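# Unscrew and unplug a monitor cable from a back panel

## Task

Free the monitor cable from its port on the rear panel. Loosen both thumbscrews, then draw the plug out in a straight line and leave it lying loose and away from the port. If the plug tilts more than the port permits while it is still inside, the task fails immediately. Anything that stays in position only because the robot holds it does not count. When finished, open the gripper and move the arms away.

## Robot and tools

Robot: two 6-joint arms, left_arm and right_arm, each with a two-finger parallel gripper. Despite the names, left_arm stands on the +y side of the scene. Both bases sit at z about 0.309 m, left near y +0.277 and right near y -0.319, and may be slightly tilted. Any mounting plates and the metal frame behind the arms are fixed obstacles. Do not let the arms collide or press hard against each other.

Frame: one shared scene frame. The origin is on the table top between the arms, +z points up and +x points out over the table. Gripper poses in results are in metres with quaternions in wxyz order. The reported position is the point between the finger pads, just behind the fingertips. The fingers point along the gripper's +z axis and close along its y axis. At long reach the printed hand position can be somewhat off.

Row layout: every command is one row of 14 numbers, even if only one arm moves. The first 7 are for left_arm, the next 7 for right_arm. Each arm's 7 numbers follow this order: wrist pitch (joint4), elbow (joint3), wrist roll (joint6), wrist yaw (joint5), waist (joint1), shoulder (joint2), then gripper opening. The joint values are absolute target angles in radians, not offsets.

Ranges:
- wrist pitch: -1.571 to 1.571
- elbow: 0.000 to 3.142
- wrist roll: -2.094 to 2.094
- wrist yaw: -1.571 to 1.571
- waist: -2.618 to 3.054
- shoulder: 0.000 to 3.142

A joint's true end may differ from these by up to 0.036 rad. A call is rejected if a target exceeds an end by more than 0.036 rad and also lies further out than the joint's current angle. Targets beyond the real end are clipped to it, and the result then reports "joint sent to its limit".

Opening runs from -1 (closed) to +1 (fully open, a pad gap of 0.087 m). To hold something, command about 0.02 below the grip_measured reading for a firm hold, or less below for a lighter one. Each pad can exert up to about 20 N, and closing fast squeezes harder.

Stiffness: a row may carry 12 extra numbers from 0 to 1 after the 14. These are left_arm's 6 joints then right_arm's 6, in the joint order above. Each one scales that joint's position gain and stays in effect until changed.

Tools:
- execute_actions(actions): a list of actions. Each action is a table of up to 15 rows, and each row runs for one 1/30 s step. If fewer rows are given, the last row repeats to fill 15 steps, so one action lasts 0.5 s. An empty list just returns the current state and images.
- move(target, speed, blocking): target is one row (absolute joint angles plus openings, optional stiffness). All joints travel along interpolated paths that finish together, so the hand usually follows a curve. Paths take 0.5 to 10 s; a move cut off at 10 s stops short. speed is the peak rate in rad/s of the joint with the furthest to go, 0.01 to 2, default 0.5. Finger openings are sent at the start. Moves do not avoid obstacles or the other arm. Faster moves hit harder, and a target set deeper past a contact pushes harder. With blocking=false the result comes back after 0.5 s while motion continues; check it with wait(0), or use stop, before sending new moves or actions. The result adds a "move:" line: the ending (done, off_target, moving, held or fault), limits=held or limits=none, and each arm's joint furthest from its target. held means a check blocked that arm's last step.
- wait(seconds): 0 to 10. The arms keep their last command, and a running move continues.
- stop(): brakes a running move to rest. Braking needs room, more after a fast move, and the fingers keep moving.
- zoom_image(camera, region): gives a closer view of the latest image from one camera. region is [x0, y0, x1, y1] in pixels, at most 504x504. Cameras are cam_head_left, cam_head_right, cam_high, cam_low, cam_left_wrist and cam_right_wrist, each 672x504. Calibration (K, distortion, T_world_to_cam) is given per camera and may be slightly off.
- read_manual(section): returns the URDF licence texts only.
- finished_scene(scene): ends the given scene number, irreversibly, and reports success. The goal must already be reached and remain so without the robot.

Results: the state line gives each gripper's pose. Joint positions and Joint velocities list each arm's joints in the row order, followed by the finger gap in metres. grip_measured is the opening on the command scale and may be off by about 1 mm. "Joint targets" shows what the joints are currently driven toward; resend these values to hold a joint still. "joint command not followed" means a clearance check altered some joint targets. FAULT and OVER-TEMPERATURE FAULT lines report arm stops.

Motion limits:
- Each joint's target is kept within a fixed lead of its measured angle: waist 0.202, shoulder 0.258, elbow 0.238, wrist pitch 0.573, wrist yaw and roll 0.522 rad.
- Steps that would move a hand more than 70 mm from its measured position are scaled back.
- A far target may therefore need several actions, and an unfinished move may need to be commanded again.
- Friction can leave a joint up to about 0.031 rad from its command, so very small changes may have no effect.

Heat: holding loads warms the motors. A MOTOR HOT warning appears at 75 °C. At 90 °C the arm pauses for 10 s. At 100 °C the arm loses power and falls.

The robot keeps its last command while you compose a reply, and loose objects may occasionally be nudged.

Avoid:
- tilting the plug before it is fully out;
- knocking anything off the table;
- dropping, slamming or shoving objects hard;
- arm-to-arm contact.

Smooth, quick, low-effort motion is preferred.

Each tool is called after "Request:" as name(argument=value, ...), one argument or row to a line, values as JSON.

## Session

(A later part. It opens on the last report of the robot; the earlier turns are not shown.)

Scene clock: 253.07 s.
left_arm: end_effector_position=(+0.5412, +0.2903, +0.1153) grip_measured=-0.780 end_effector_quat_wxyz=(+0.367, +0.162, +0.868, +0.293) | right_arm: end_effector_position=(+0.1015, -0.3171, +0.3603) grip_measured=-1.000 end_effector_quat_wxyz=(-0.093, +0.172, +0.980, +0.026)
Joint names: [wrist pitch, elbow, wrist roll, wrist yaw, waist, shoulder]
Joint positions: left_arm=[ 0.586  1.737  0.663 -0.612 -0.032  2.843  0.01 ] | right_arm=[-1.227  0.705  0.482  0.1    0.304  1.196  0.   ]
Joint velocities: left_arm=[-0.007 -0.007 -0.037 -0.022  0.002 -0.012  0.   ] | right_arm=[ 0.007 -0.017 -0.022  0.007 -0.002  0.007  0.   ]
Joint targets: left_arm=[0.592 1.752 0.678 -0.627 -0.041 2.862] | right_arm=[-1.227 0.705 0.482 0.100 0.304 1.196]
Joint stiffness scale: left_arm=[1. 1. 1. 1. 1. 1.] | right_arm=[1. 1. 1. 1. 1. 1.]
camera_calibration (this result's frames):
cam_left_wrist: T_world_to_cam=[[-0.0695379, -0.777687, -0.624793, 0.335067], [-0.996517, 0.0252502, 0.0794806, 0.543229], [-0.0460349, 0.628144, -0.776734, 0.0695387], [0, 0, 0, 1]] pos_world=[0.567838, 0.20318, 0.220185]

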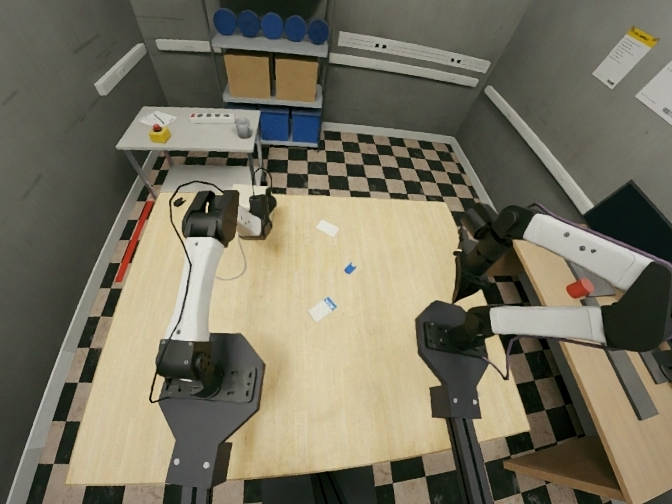

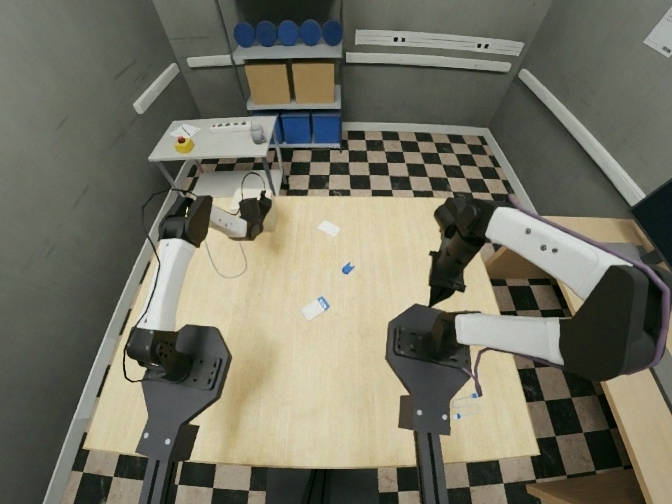

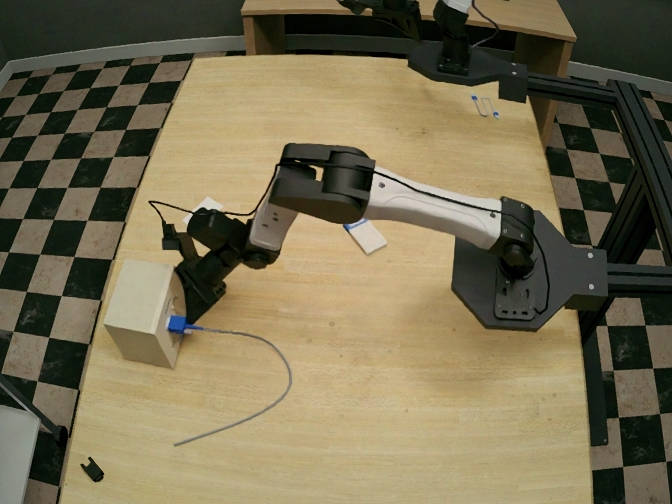

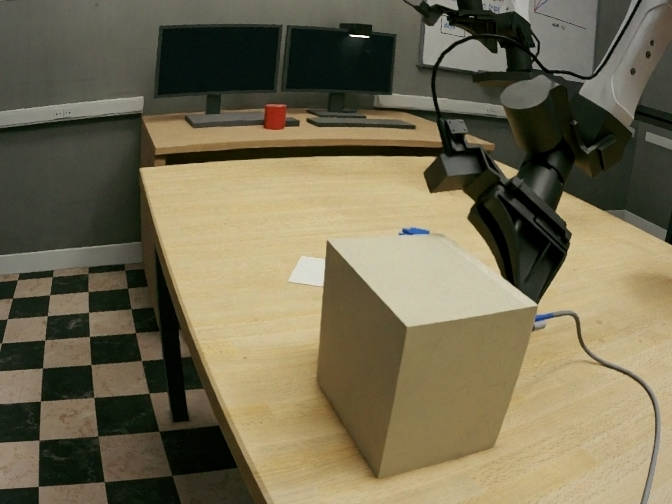

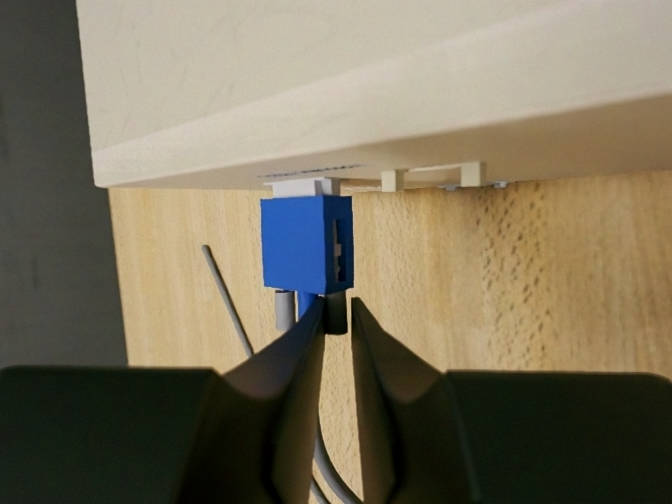

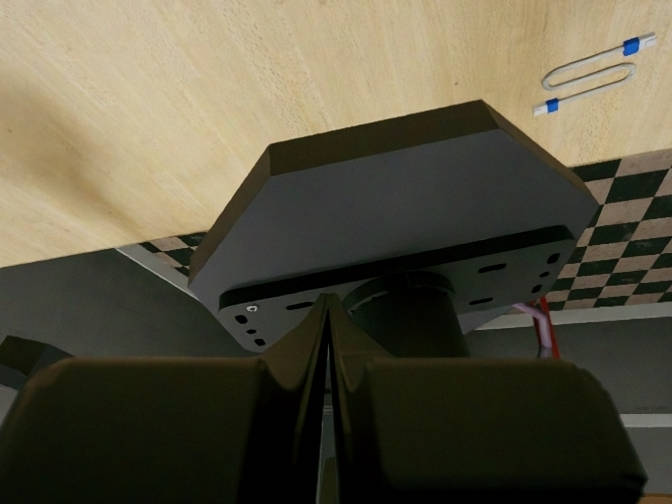

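Request:
execute_actions(
  actions=[
    [[0.59,1.745,0.68,-0.622,-0.045,2.837,-0.81,-1.227,0.705,0.482,0.1,0.304,1.196,-1]],
    [[0.575,1.725,0.668,-0.606,-0.03,2.842,-0.83,-1.227,0.705,0.482,0.1,0.304,1.196,-1],[0.575,1.725,0.668,-0.606,-0.03,2.842,-0.83,-1.227,0.705,0.482,0.1,0.304,1.196,-1],[0.575,1.725,0.668,-0.606,-0.03,2.842,-0.85,-1.227,0.705,0.482,0.1,0.304,1.196,-1],[0.57,1.72,0.666,-0.603,-0.028,2.838,-0.9,-1.227,0.705,0.482,0.1,0.304,1.196,-1]],
    [[0.5395,1.708,0.6274,-0.5706,-0.016,2.816,-0.9,-1.227,0.705,0.482,0.1,0.304,1.196,-1],[0.5395,1.708,0.6274,-0.5706,-0.016,2.816,-0.9,-1.227,0.705,0.482,0.1,0.304,1.196,-1],[0.5395,1.708,0.6274,-0.5706,-0.016,2.816,-0.9,-1.227,0.705,0.482,0.1,0.304,1.196,-1],[0.5395,1.708,0.6274,-0.5706,-0.016,2.816,-0.9,-1.227,0.705,0.482,0.1,0.304,1.196,-1],[0.5395,1.708,0.6274,-0.5706,-0.016,2.816,-0.9,-1.227,0.705,0.482,0.1,0.304,1.196,-1],[0.5395,1.708,0.6274,-0.5706,-0.016,2.816,-0.9,-1.227,0.705,0.482,0.1,0.304,1.196,-1],[0.512,1.6994,0.592,-0.5396,-0.0047,2.797,-0.9,-1.227,0.705,0.482,0.1,0.304,1.196,-1]],
    [[0.4856,1.692,0.5578,-0.5049,0.0054,2.7795,-0.9,-1.227,0.705,0.482,0.1,0.304,1.196,-1],[0.4856,1.692,0.5578,-0.5049,0.0054,2.7795,-0.9,-1.227,0.705,0.482,0.1,0.304,1.196,-1],[0.4856,1.692,0.5578,-0.5049,0.0054,2.7795,-0.9,-1.227,0.705,0.482,0.1,0.304,1.196,-1],[0.4856,1.692,0.5578,-0.5049,0.0054,2.7795,-0.9,-1.227,0.705,0.482,0.1,0.304,1.196,-1],[0.4856,1.692,0.5578,-0.5049,0.0054,2.7795,-0.9,-1.227,0.705,0.482,0.1,0.304,1.196,-1],[0.4856,1.692,0.5578,-0.5049,0.0054,2.7795,-0.9,-1.227,0.705,0.482,0.1,0.304,1.196,-1],[0.4604,1.6854,0.5248,-0.4696,0.0159,2.763,-0.9,-1.227,0.705,0.482,0.1,0.304,1.196,-1]],
    [[0.4361,1.68,0.493,-0.4336,0.0268,2.748,-0.9,-1.227,0.705,0.482,0.1,0.304,1.196,-1],[0.4361,1.68,0.493,-0.4336,0.0268,2.748,-0.9,-1.227,0.705,0.482,0.1,0.304,1.196,-1],[0.4361,1.68,0.493,-0.4336,0.0268,2.748,-0.9,-1.227,0.705,0.482,0.1,0.304,1.196,-1],[0.4361,1.68,0.493,-0.4336,0.0268,2.748,-0.9,-1.227,0.705,0.482,0.1,0.304,1.196,-1],[0.4361,1.68,0.493,-0.4336,0.0268,2.748,-0.9,-1.227,0.705,0.482,0.1,0.304,1.196,-1],[0.4361,1.68,0.493,-0.4336,0.0268,2.748,-0.9,-1.227,0.705,0.482,0.1,0.304,1.196,-1],[0.413,1.676,0.4625,-0.397,0.038,2.734,-0.9,-1.227,0.705,0.482,0.1,0.304,1.196,-1]],
    [[0.391,1.678,0.4332,-0.36,0.0495,2.7213,-0.9,-1.227,0.705,0.482,0.1,0.304,1.196,-1],[0.391,1.678,0.4332,-0.36,0.0495,2.7213,-0.9,-1.227,0.705,0.482,0.1,0.304,1.196,-1],[0.391,1.678,0.4332,-0.36,0.0495,2.7213,-0.9,-1.227,0.705,0.482,0.1,0.304,1.196,-1],[0.391,1.678,0.4332,-0.36,0.0495,2.7213,-0.9,-1.227,0.705,0.482,0.1,0.304,1.196,-1],[0.391,1.678,0.4332,-0.36,0.0495,2.7213,-0.9,-1.227,0.705,0.482,0.1,0.304,1.196,-1],[0.391,1.678,0.4332,-0.36,0.0495,2.7213,-0.9,-1.227,0.705,0.482,0.1,0.304,1.196,-1],[0.37,1.678,0.4051,-0.322,0.0615,2.7098,-0.9,-1.227,0.705,0.482,0.1,0.304,1.196,-1]],
    [[0.35,1.678,0.3782,-0.2835,0.0737,2.6995,-0.9,-1.227,0.705,0.482,0.1,0.304,1.196,-1],[0.35,1.678,0.3782,-0.2835,0.0737,2.6995,-0.9,-1.227,0.705,0.482,0.1,0.304,1.196,-1],[0.35,1.678,0.3782,-0.2835,0.0737,2.6995,-0.9,-1.227,0.705,0.482,0.1,0.304,1.196,-1],[0.35,1.678,0.3782,-0.2835,0.0737,2.6995,-0.9,-1.227,0.705,0.482,0.1,0.304,1.196,-1],[0.35,1.678,0.3782,-0.2835,0.0737,2.6995,-0.9,-1.227,0.705,0.482,0.1,0.304,1.196,-1],[0.35,1.678,0.3782,-0.2835,0.0737,2.6995,-0.9,-1.227,0.705,0.482,0.1,0.304,1.196,-1],[0.3254,1.693,0.3527,-0.2442,0.0863,2.6945,-0.9,-1.227,0.705,0.482,0.1,0.304,1.196,-1]],
    [[0.3076,1.698,0.3282,-0.2044,0.0993,2.6866,-0.9,-1.227,0.705,0.482,0.1,0.304,1.196,-1],[0.3076,1.698,0.3282,-0.2044,0.0993,2.6866,-0.9,-1.227,0.705,0.482,0.1,0.304,1.196,-1],[0.3076,1.698,0.3282,-0.2044,0.0993,2.6866,-0.9,-1.227,0.705,0.482,0.1,0.304,1.196,-1],[0.3076,1.698,0.3282,-0.2044,0.0993,2.6866,-0.9,-1.227,0.705,0.482,0.1,0.304,1.196,-1],[0.3076,1.698,0.3282,-0.2044,0.0993,2.6866,-0.9,-1.227,0.705,0.482,0.1,0.304,1.196,-1],[0.3076,1.698,0.3282,-0.2044,0.0993,2.6866,-0.9,-1.227,0.705,0.482,0.1,0.304,1.196,-1],[0.291,1.703,0.305,-0.164,0.1126,2.68,-0.9,-1.227,0.705,0.482,0.1,0.304,1.196,-1]],
  ],
)

Request:
zoom_image(
  camera="cam_left_wrist",
  region=[240, 170, 440, 350],
)

Scene clock: 259.63 s.
left_arm: end_effector_position=(+0.5420, +0.2933, +0.1171) grip_measured=-0.841 end_effector_quat_wxyz=(+0.375, +0.071, +0.922, +0.061) | right_arm: end_effector_position=(+0.1015, -0.3171, +0.3603) grip_measured=-1.000 end_effector_quat_wxyz=(-0.093, +0.172, +0.980, +0.026)
Joint names: [wrist pitch, elbow, wrist roll, wrist yaw, waist, shoulder]
Joint positions: left_arm=[ 0.309  1.7    0.314 -0.179  0.102  2.69   0.007] | right_arm=[-1.227  0.705  0.482  0.1    0.304  1.196  0.   ]
Joint velocities: left_arm=[-0.051 -0.012 -0.022 -0.007 -0.002 -0.007 -0.001] | right_arm=[-0.051 -0.002  0.066 -0.022 -0.007  0.002  0.   ]
Joint targets: left_arm=[0.291 1.703 0.305 -0.164 0.113 2.680] | right_arm=[-1.227 0.705 0.482 0.100 0.304 1.196]
Joint stiffness scale: left_arm=[1. 1. 1. 1. 1. 1.] | right_arm=[1. 1. 1. 1. 1. 1.]
camera_calibration (this result's frames):
cam_left_wrist: T_world_to_cam=[[-0.0891075, -0.982641, -0.162718, 0.3552], [-0.991815, 0.0725401, 0.105073, 0.524377], [-0.0914459, 0.170749, -0.981062, 0.251799], [0, 0, 0, 1]] pos_world=[0.574762, 0.268001, 0.24973]

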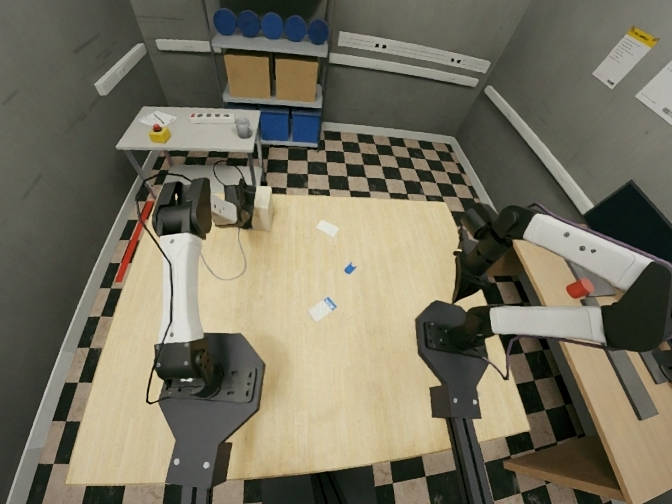

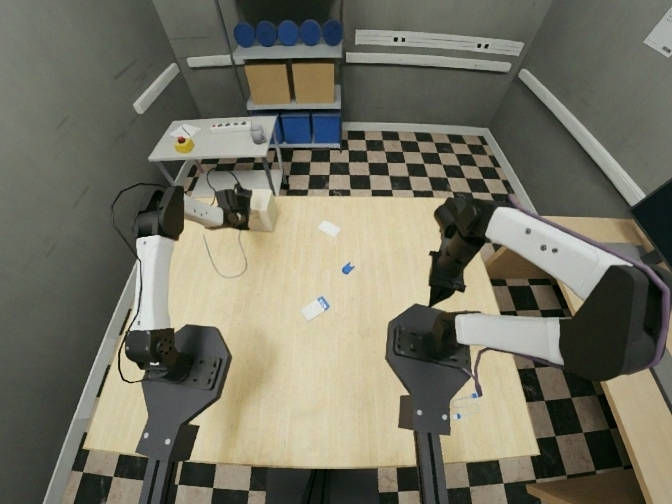

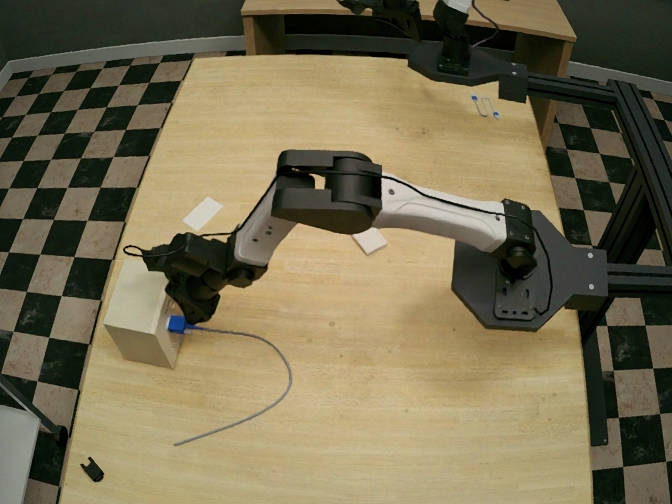

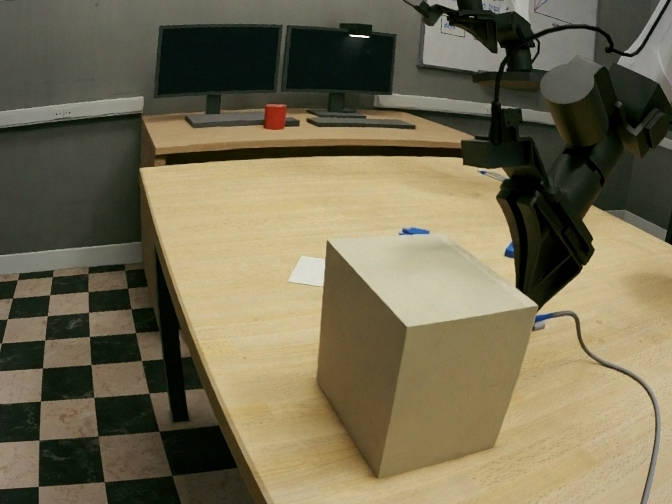

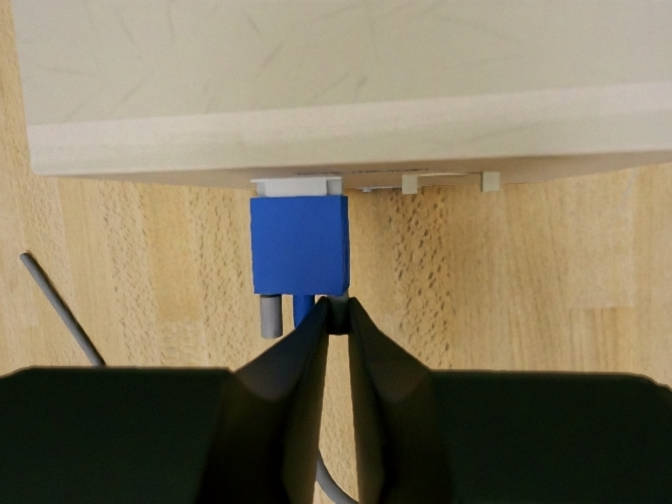

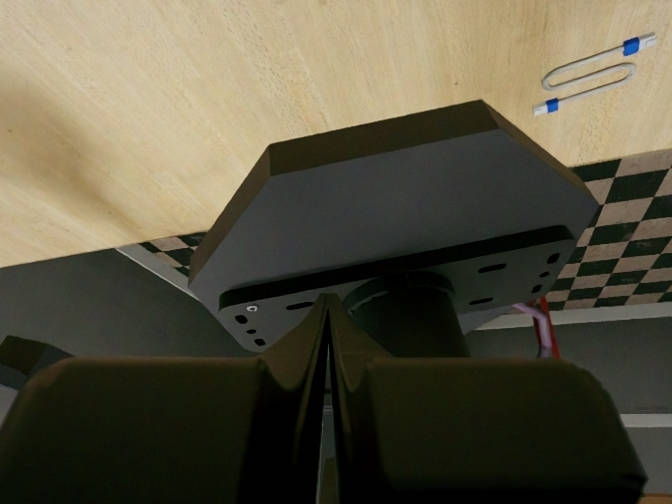

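Region (240, 170, 440, 350) of cam_left_wrist's 672x504 image, scaled by 2.520, with more detail than that image has; it fills the top 454 rows of this view, and the rest is white.

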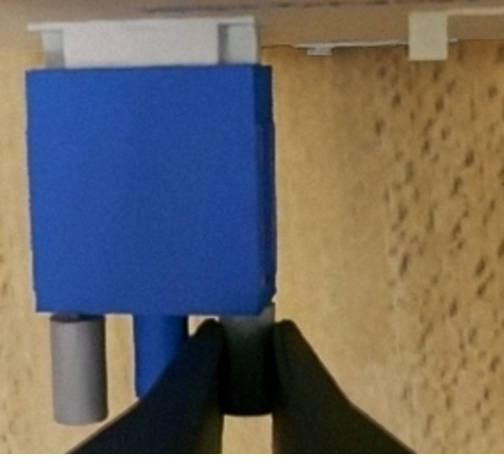

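Request:
execute_actions(
  actions=[],
)

Scene clock: 261.50 s.
left_arm: end_effector_position=(+0.5420, +0.2931, +0.1170) grip_measured=-0.841 end_effector_quat_wxyz=(+0.375, +0.069, +0.923, +0.060) | right_arm: end_effector_position=(+0.1015, -0.3171, +0.3603) grip_measured=-1.000 end_effector_quat_wxyz=(-0.093, +0.172, +0.980, +0.026)
Joint names: [wrist pitch, elbow, wrist roll, wrist yaw, waist, shoulder]
Joint positions: left_arm=[ 0.309  1.7    0.31  -0.177  0.103  2.69   0.007] | right_arm=[-1.227  0.705  0.482  0.1    0.304  1.196  0.   ]
Joint velocities: left_arm=[ 0.051 -0.017 -0.007  0.051 -0.002 -0.012  0.   ] | right_arm=[-0.051 -0.012  0.037 -0.022 -0.017 -0.002  0.   ]
Joint targets: left_arm=[0.291 1.703 0.305 -0.164 0.113 2.680] | right_arm=[-1.227 0.705 0.482 0.100 0.304 1.196]
Joint stiffness scale: left_arm=[1. 1. 1. 1. 1. 1.] | right_arm=[1. 1. 1. 1. 1. 1.]
camera_calibration (this result's frames):
cam_left_wrist: T_world_to_cam=[[-0.0874598, -0.983343, -0.159334, 0.353909], [-0.991932, 0.0712328, 0.104861, 0.524818], [-0.0917645, 0.167219, -0.98164, 0.252986], [0, 0, 0, 1]] pos_world=[0.574752, 0.268325, 0.249698]

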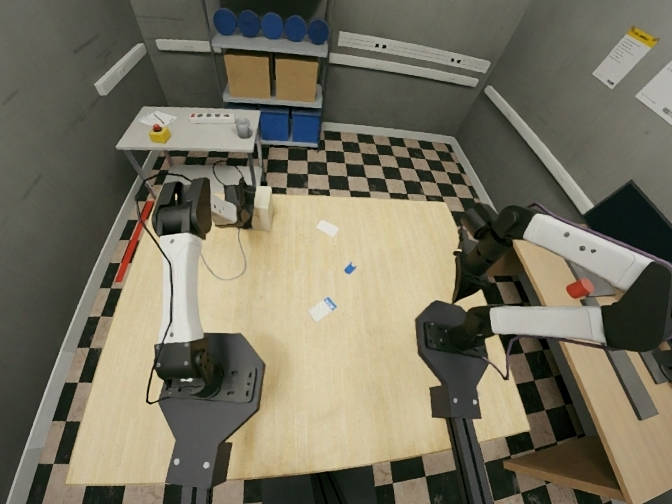

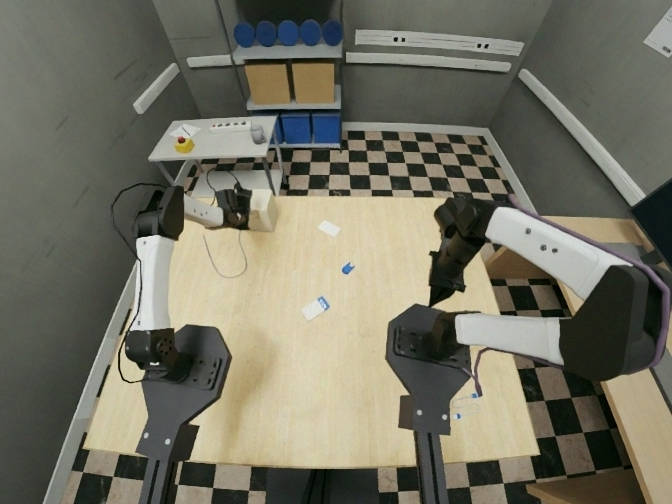

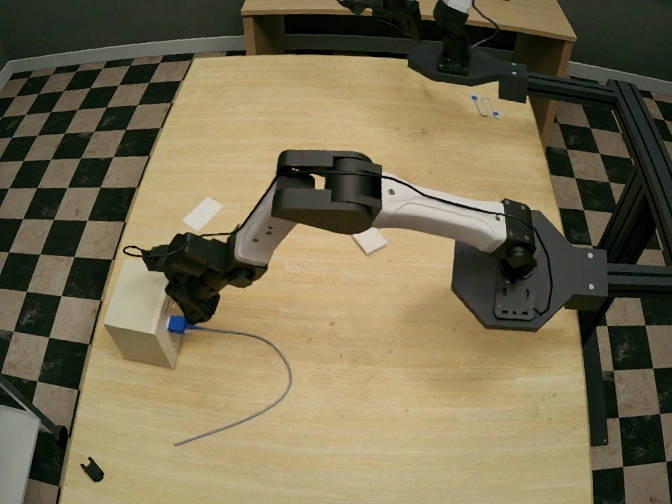

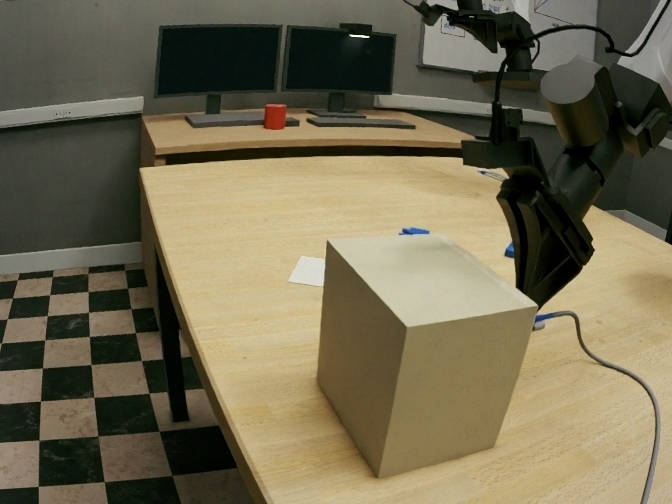

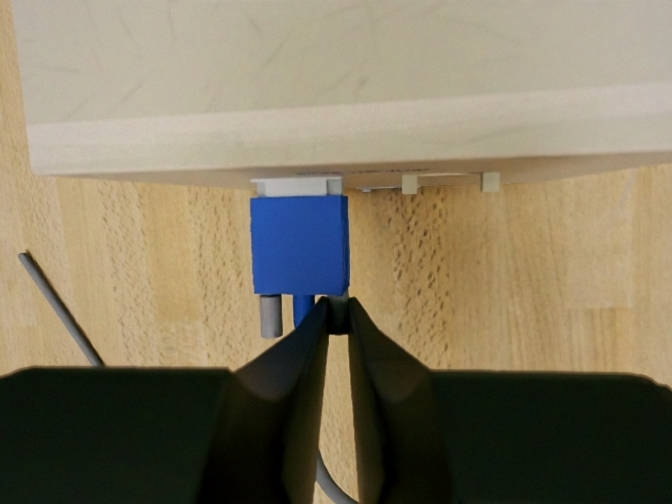

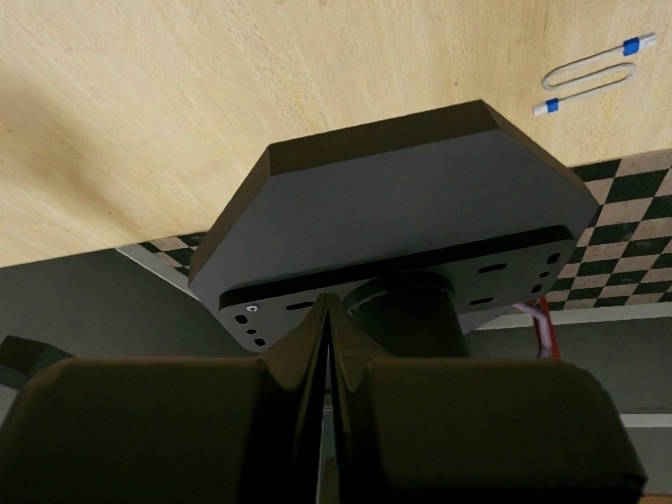

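Request:
execute_actions(
  actions=[
    [[0.309,1.705,0.313,-0.185,0.098,2.70,-0.8,-1.227,0.705,0.482,0.1,0.304,1.196,-1]],
    [[0.3444,1.705,0.3637,-0.2712,0.0673,2.722,-0.8,-1.227,0.705,0.482,0.1,0.304,1.196,-1]],
    [[0.387,1.708,0.4161,-0.349,0.0425,2.739,-0.8,-1.227,0.705,0.482,0.1,0.304,1.196,-1]],
    [[0.432,1.716,0.4735,-0.424,0.019,2.762,-0.8,-1.227,0.705,0.482,0.1,0.304,1.196,-1]],
    [[0.482,1.724,0.537,-0.499,-0.006,2.788,-0.8,-1.227,0.705,0.482,0.1,0.304,1.196,-1]],
    [[0.534,1.738,0.604,-0.569,-0.0267,2.822,-0.8,-1.227,0.705,0.482,0.1,0.304,1.196,-1]],
    [[0.592,1.752,0.678,-0.627,-0.044,2.859,-0.8,-1.227,0.705,0.482,0.1,0.304,1.196,-1]],
    [[0.575,1.725,0.668,-0.606,-0.03,2.842,-0.83,-1.227,0.705,0.482,0.1,0.304,1.196,-1],[0.575,1.725,0.668,-0.606,-0.03,2.842,-0.83,-1.227,0.705,0.482,0.1,0.304,1.196,-1],[0.575,1.725,0.668,-0.606,-0.03,2.842,-0.85,-1.227,0.705,0.482,0.1,0.304,1.196,-1],[0.57,1.72,0.666,-0.603,-0.028,2.838,-0.9,-1.227,0.705,0.482,0.1,0.304,1.196,-1]],
  ],
)

Scene clock: 266.50 s.
left_arm: end_effector_position=(+0.5427, +0.2886, +0.1184) grip_measured=-0.848 end_effector_quat_wxyz=(+0.369, +0.164, +0.866, +0.294) | right_arm: end_effector_position=(+0.1015, -0.3171, +0.3603) grip_measured=-1.000 end_effector_quat_wxyz=(-0.093, +0.172, +0.980, +0.026)
Joint names: [wrist pitch, elbow, wrist roll, wrist yaw, waist, shoulder]
Joint positions: left_arm=[ 0.584  1.738  0.668 -0.614 -0.036  2.839  0.007] | right_arm=[-1.227  0.705  0.482  0.1    0.304  1.196  0.   ]
Joint velocities: left_arm=[-0.007  0.002 -0.095  0.051 -0.032  0.002  0.001] | right_arm=[ 0.007 -0.017  0.037  0.022  0.007 -0.017  0.   ]
Joint targets: left_arm=[0.570 1.720 0.666 -0.603 -0.028 2.838] | right_arm=[-1.227 0.705 0.482 0.100 0.304 1.196]
Joint stiffness scale: left_arm=[1. 1. 1. 1. 1. 1.] | right_arm=[1. 1. 1. 1. 1. 1.]
camera_calibration (this result's frames):
cam_left_wrist: T_world_to_cam=[[-0.0716507, -0.774641, -0.628329, 0.336457], [-0.996566, 0.0293838, 0.077416, 0.543538], [-0.0415069, 0.631718, -0.774086, 0.0692638], [0, 0, 0, 1]] pos_world=[0.568653, 0.200907, 0.222943]

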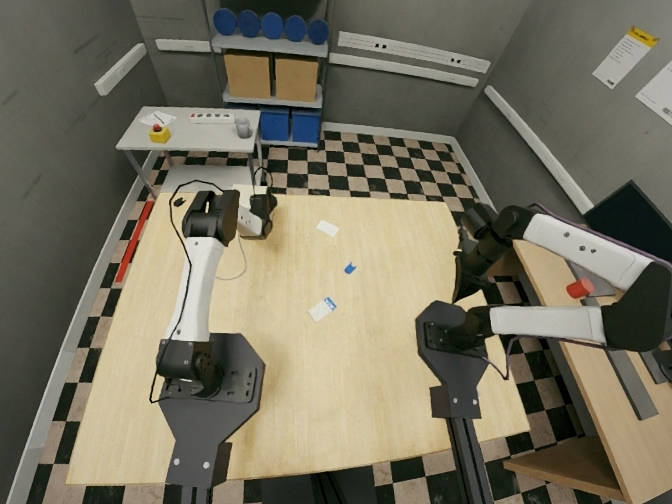

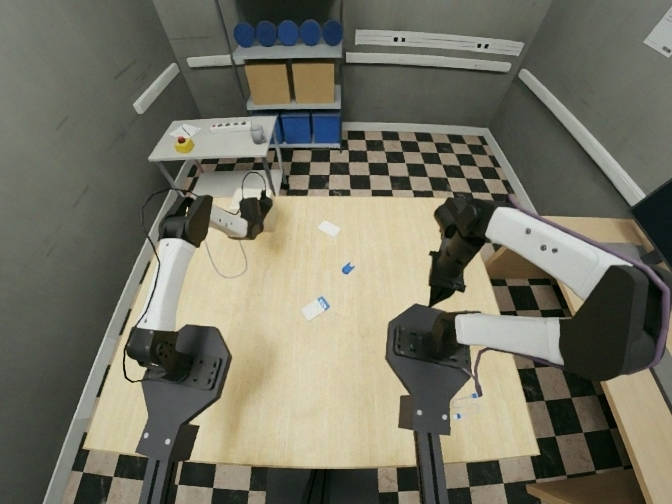

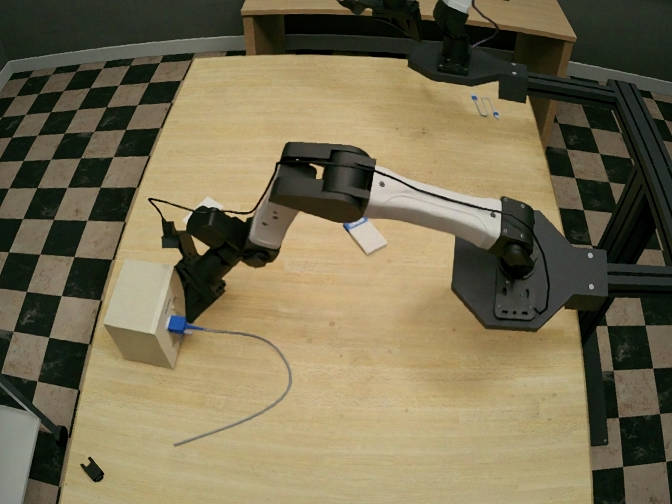

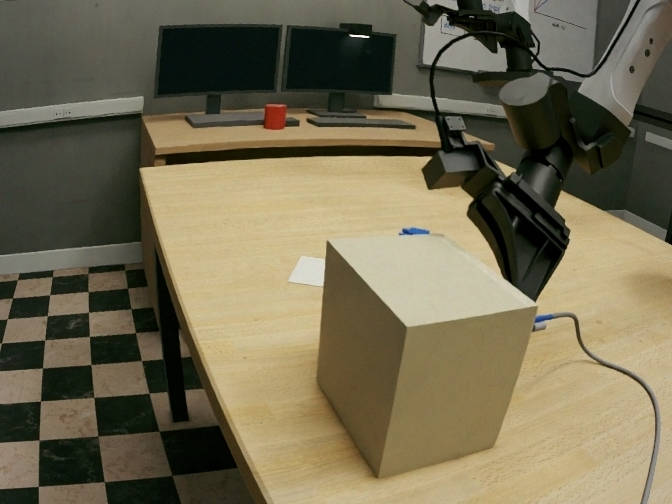

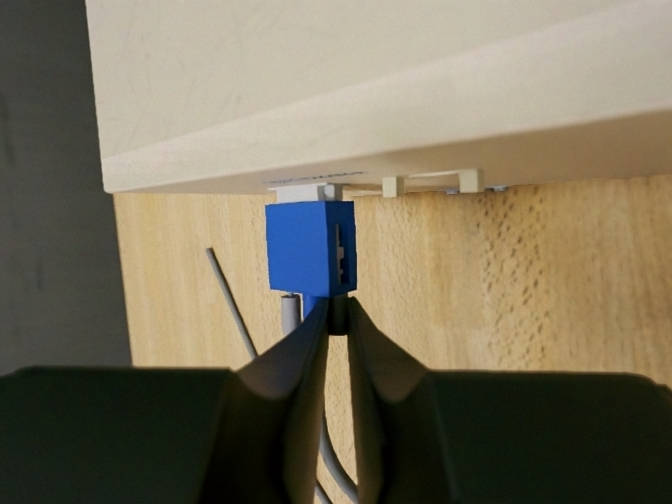

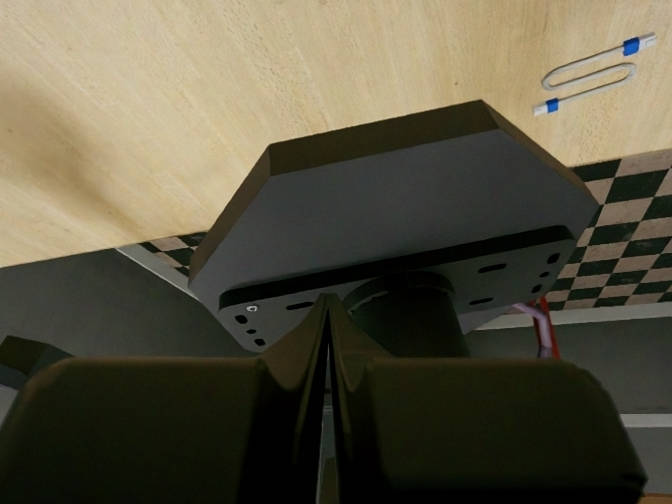

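Request:
execute_actions(
  actions=[
    [[0.512,1.6994,0.592,-0.5396,-0.0047,2.797,-0.9,-1.227,0.705,0.482,0.1,0.304,1.196,-1]],
    [[0.4604,1.6854,0.5248,-0.4696,0.0159,2.763,-0.9,-1.227,0.705,0.482,0.1,0.304,1.196,-1]],
    [[0.413,1.676,0.4625,-0.397,0.038,2.734,-0.9,-1.227,0.705,0.482,0.1,0.304,1.196,-1]],
    [[0.37,1.678,0.4051,-0.322,0.0615,2.7098,-0.9,-1.227,0.705,0.482,0.1,0.304,1.196,-1]],
    [[0.3254,1.693,0.3527,-0.2442,0.0863,2.6945,-0.9,-1.227,0.705,0.482,0.1,0.304,1.196,-1]],
    [[0.291,1.703,0.305,-0.164,0.1126,2.68,-0.9,-1.227,0.705,0.482,0.1,0.304,1.196,-1]],
    [[0.309,1.705,0.313,-0.185,0.098,2.70,-0.8,-1.227,0.705,0.482,0.1,0.304,1.196,-1]],
    [[0.3444,1.705,0.3637,-0.2712,0.0673,2.722,-0.8,-1.227,0.705,0.482,0.1,0.304,1.196,-1]],
    [[0.387,1.708,0.4161,-0.349,0.0425,2.739,-0.8,-1.227,0.705,0.482,0.1,0.304,1.196,-1]],
    [[0.432,1.716,0.4735,-0.424,0.019,2.762,-0.8,-1.227,0.705,0.482,0.1,0.304,1.196,-1]],
    [[0.482,1.724,0.537,-0.499,-0.005,2.789,-0.8,-1.227,0.705,0.482,0.1,0.304,1.196,-1]],
    [[0.534,1.738,0.604,-0.569,-0.0257,2.823,-0.8,-1.227,0.705,0.482,0.1,0.304,1.196,-1]],
    [[0.592,1.752,0.678,-0.627,-0.043,2.861,-0.8,-1.227,0.705,0.482,0.1,0.304,1.196,-1]],
    [[0.575,1.725,0.668,-0.606,-0.03,2.842,-0.83,-1.227,0.705,0.482,0.1,0.304,1.196,-1],[0.575,1.725,0.668,-0.606,-0.03,2.842,-0.83,-1.227,0.705,0.482,0.1,0.304,1.196,-1],[0.575,1.725,0.668,-0.606,-0.03,2.842,-0.85,-1.227,0.705,0.482,0.1,0.304,1.196,-1],[0.57,1.72,0.666,-0.603,-0.028,2.838,-0.9,-1.227,0.705,0.482,0.1,0.304,1.196,-1]],
    [[0.512,1.6994,0.592,-0.5396,-0.0047,2.797,-0.9,-1.227,0.705,0.482,0.1,0.304,1.196,-1]],
    [[0.4604,1.6854,0.5248,-0.4696,0.0159,2.763,-0.9,-1.227,0.705,0.482,0.1,0.304,1.196,-1]],
    [[0.413,1.676,0.4625,-0.397,0.038,2.734,-0.9,-1.227,0.705,0.482,0.1,0.304,1.196,-1]],
    [[0.37,1.678,0.4051,-0.322,0.0615,2.7098,-0.9,-1.227,0.705,0.482,0.1,0.304,1.196,-1]],
    [[0.3254,1.693,0.3527,-0.2442,0.0863,2.6945,-0.9,-1.227,0.705,0.482,0.1,0.304,1.196,-1]],
    [[0.291,1.703,0.305,-0.164,0.1126,2.68,-0.9,-1.227,0.705,0.482,0.1,0.304,1.196,-1]],
  ],
)

Request:
zoom_image(
  camera="cam_left_wrist",
  region=[230, 160, 430, 360],
)

Scene clock: 277.67 s.
left_arm: end_effector_position=(+0.5430, +0.2926, +0.1190) grip_measured=-0.843 end_effector_quat_wxyz=(+0.378, +0.070, +0.921, +0.060) | right_arm: end_effector_position=(+0.1015, -0.3171, +0.3603) grip_measured=-1.000 end_effector_quat_wxyz=(-0.093, +0.172, +0.980, +0.026)
Joint names: [wrist pitch, elbow, wrist roll, wrist yaw, waist, shoulder]
Joint positions: left_arm=[ 0.318  1.695  0.312 -0.176  0.101  2.686  0.007] | right_arm=[-1.227  0.705  0.482  0.1    0.304  1.196  0.   ]
Joint velocities: left_arm=[-0.022 -0.007 -0.022  0.007 -0.002 -0.007 -0.   ] | right_arm=[ 0.022 -0.012  0.022 -0.081 -0.012  0.007  0.   ]
Joint targets: left_arm=[0.291 1.703 0.305 -0.164 0.113 2.680] | right_arm=[-1.227 0.705 0.482 0.100 0.304 1.196]
Joint stiffness scale: left_arm=[1. 1. 1. 1. 1. 1.] | right_arm=[1. 1. 1. 1. 1. 1.]
camera_calibration (this result's frames):
cam_left_wrist: T_world_to_cam=[[-0.0880885, -0.983178, -0.160003, 0.354159], [-0.992585, 0.0731308, 0.0970899, 0.526428], [-0.0837555, 0.167369, -0.98233, 0.250801], [0, 0, 0, 1]] pos_world=[0.574728, 0.267727, 0.251925]

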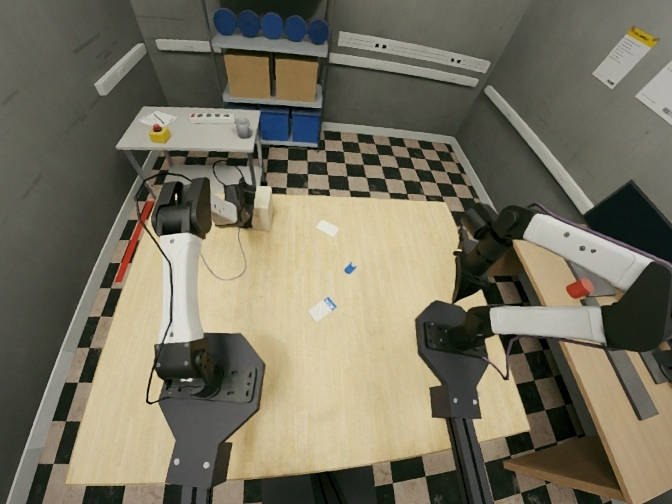

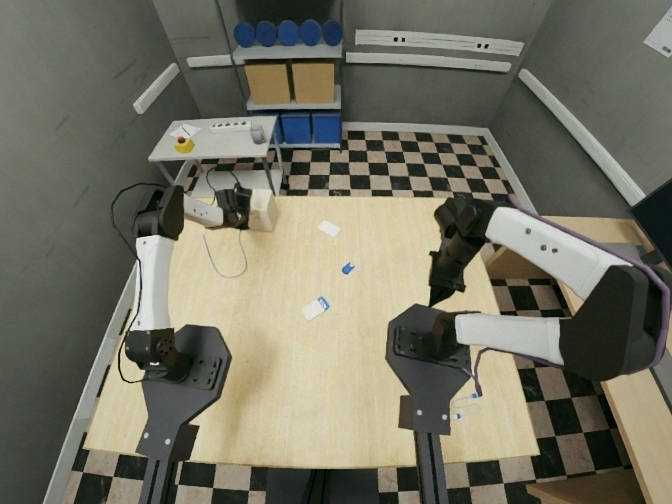

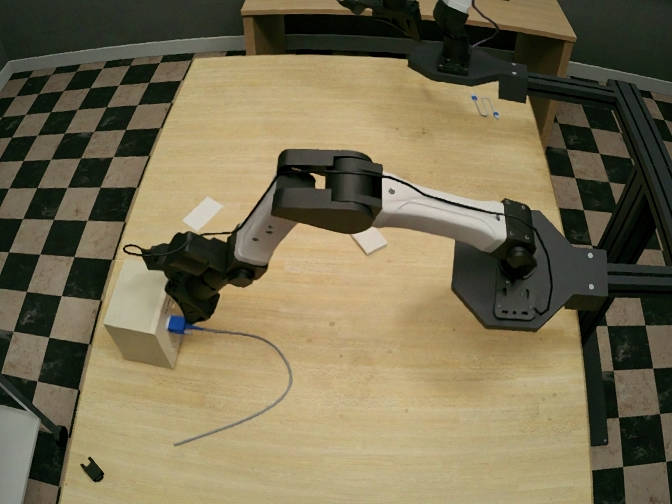

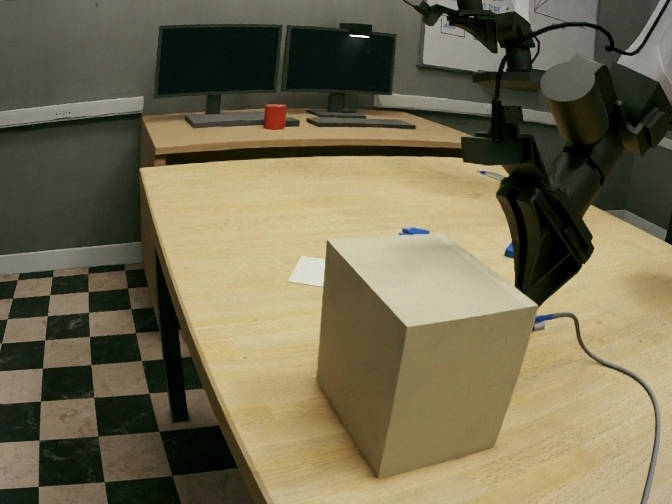

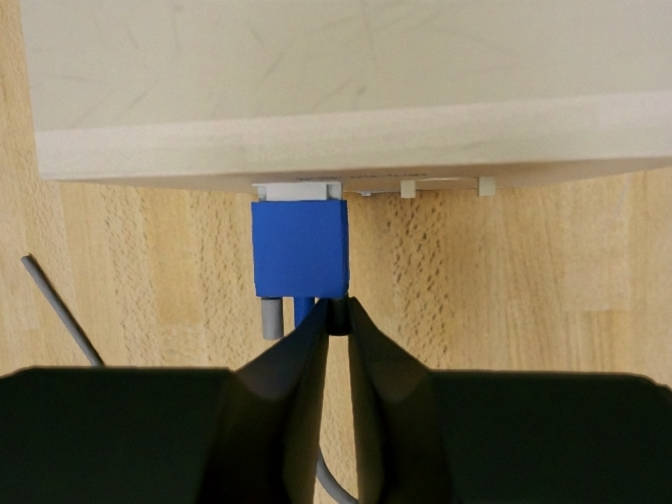

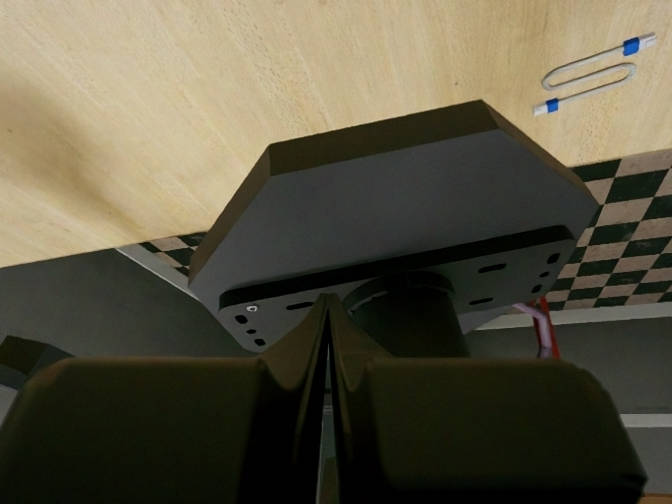

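Region (230, 160, 430, 360) of cam_left_wrist's 672x504 image, scaled by 2.520, with more detail than that image has.

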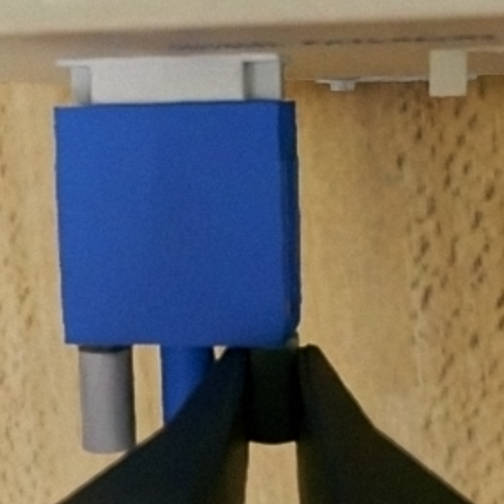

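Request:
execute_actions(
  actions=[
    [[0.305,1.70,0.309,-0.176,0.101,2.685,-0.8,-1.227,0.705,0.482,0.1,0.304,1.196,-1]],
    [[0.305,1.67,0.309,-0.176,0.092,2.665,-0.8,-1.227,0.705,0.482,0.1,0.304,1.196,-1]],
    [[0.305,1.65,0.309,-0.176,0.086,2.63,-0.8,-1.227,0.705,0.482,0.1,0.304,1.196,-1]],
    [[0.27,1.69,0.26,-0.05,0.14,2.63,0.45,-1.227,0.705,0.482,0.1,0.304,1.196,-1]],
    [[0.22,1.72,0.21,0.08,0.2,2.65,0.45,-1.227,0.705,0.482,0.1,0.304,1.196,-1]],
    [[0.18,1.75,0.163,0.199,0.257,2.67,0.45,-1.227,0.705,0.482,0.1,0.304,1.196,-1]],
    [[0.19,1.80,0.165,0.197,0.253,2.735,0.45,-1.227,0.705,0.482,0.1,0.304,1.196,-1]],
    [[0.205,1.842,0.17,0.195,0.25,2.798,0.3,-1.227,0.705,0.482,0.1,0.304,1.196,-1]],
    [[0.205,1.82,0.17,0.195,0.25,2.78,0.15,-1.227,0.705,0.482,0.1,0.304,1.196,-1]],
  ],
)

Request:
zoom_image(
  camera="cam_left_wrist",
  region=[270, 180, 470, 380],
)

Scene clock: 282.73 s.
left_arm: end_effector_position=(+0.5398, +0.3113, +0.0826) grip_measured=+0.150 end_effector_quat_wxyz=(+0.365, +0.007, +0.925, -0.106) | right_arm: end_effector_position=(+0.1015, -0.3171, +0.3603) grip_measured=-1.000 end_effector_quat_wxyz=(-0.093, +0.172, +0.980, +0.026)
Joint names: [wrist pitch, elbow, wrist roll, wrist yaw, waist, shoulder]
Joint positions: left_arm=[0.208 1.829 0.171 0.191 0.256 2.785 0.05 ] | right_arm=[-1.227  0.705  0.482  0.1    0.304  1.196  0.   ]
Joint velocities: left_arm=[ 0.037 -0.002  0.081  0.022 -0.017 -0.007  0.001] | right_arm=[-0.022 -0.012 -0.007 -0.037 -0.002 -0.012  0.   ]
Joint targets: left_arm=[0.205 1.820 0.170 0.195 0.250 2.780] | right_arm=[-1.227 0.705 0.482 0.100 0.304 1.196]
Joint stiffness scale: left_arm=[1. 1. 1. 1. 1. 1.] | right_arm=[1. 1. 1. 1. 1. 1.]
camera_calibration (this result's frames):
cam_left_wrist: T_world_to_cam=[[-0.0931774, -0.976665, 0.193501, 0.337954], [-0.987514, 0.115447, 0.107179, 0.508624], [-0.127018, -0.181098, -0.975228, 0.342972], [0, 0, 0, 1]] pos_world=[0.577327, 0.333461, 0.214568]

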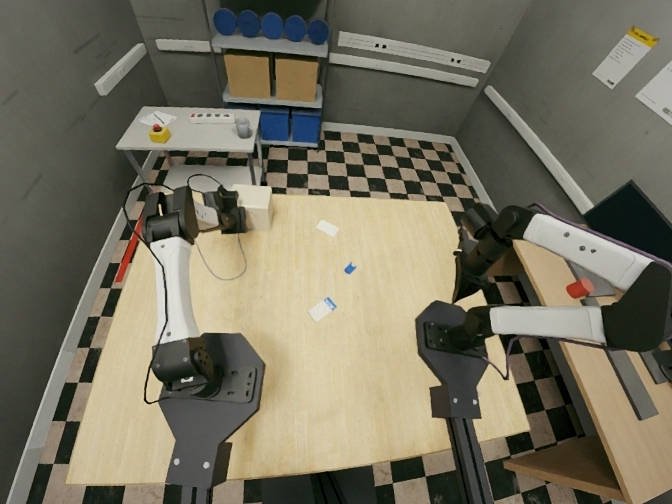

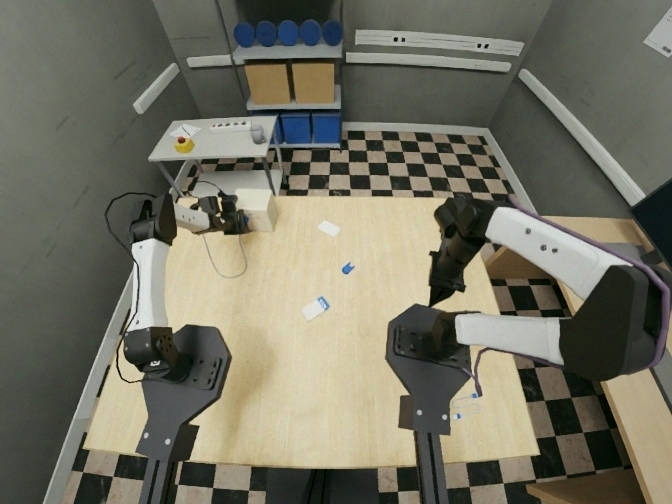

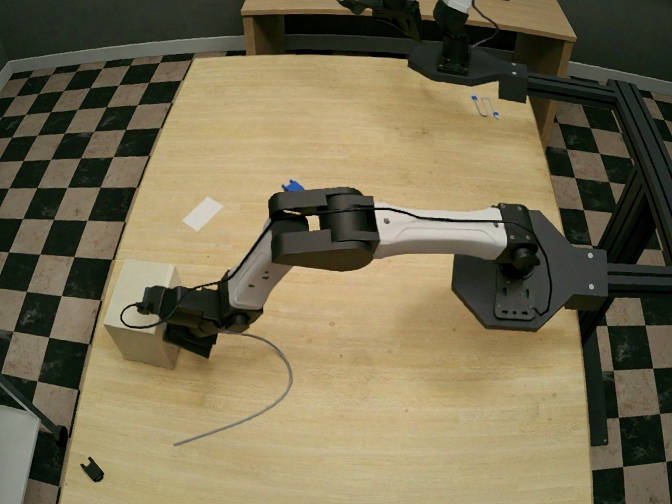

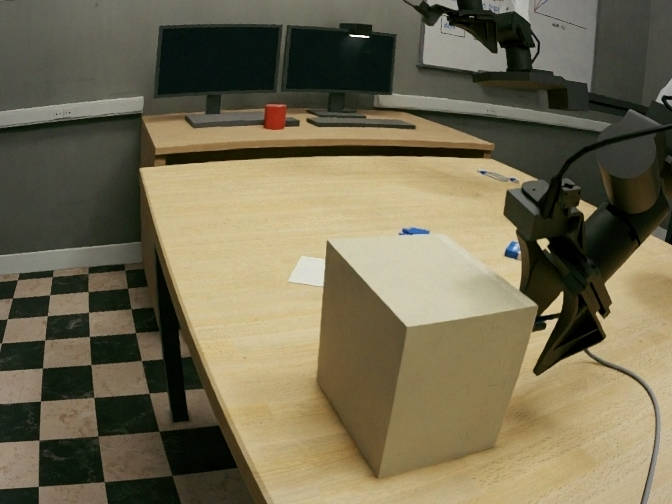

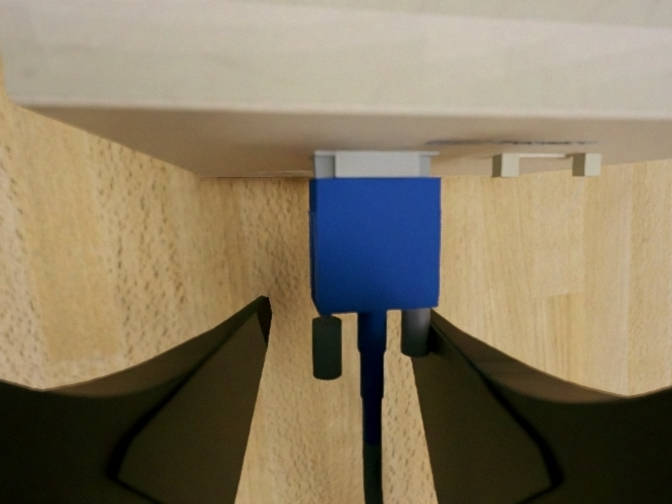

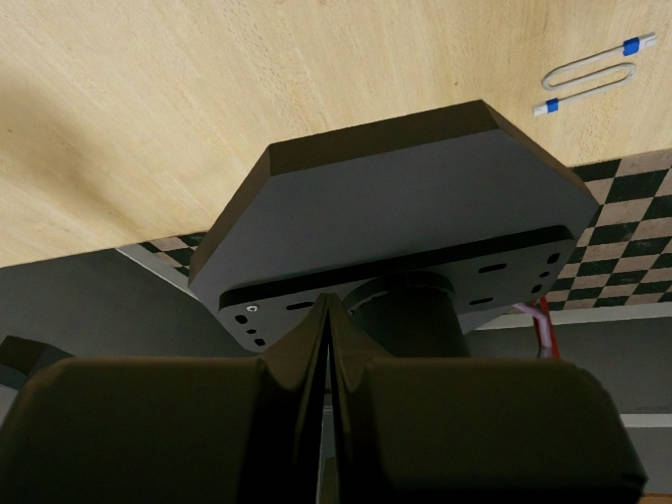

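Region (270, 180, 470, 380) of cam_left_wrist's 672x504 image, scaled by 2.520, with more detail than that image has.

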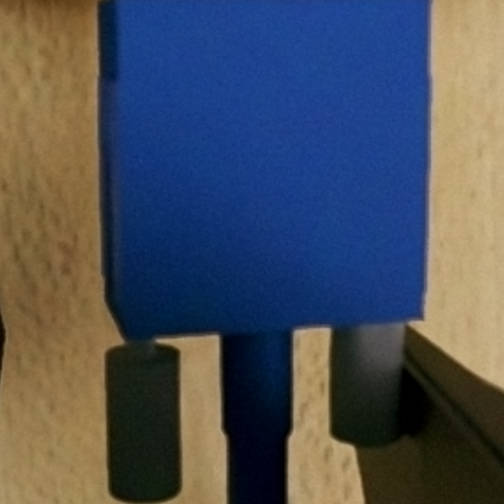

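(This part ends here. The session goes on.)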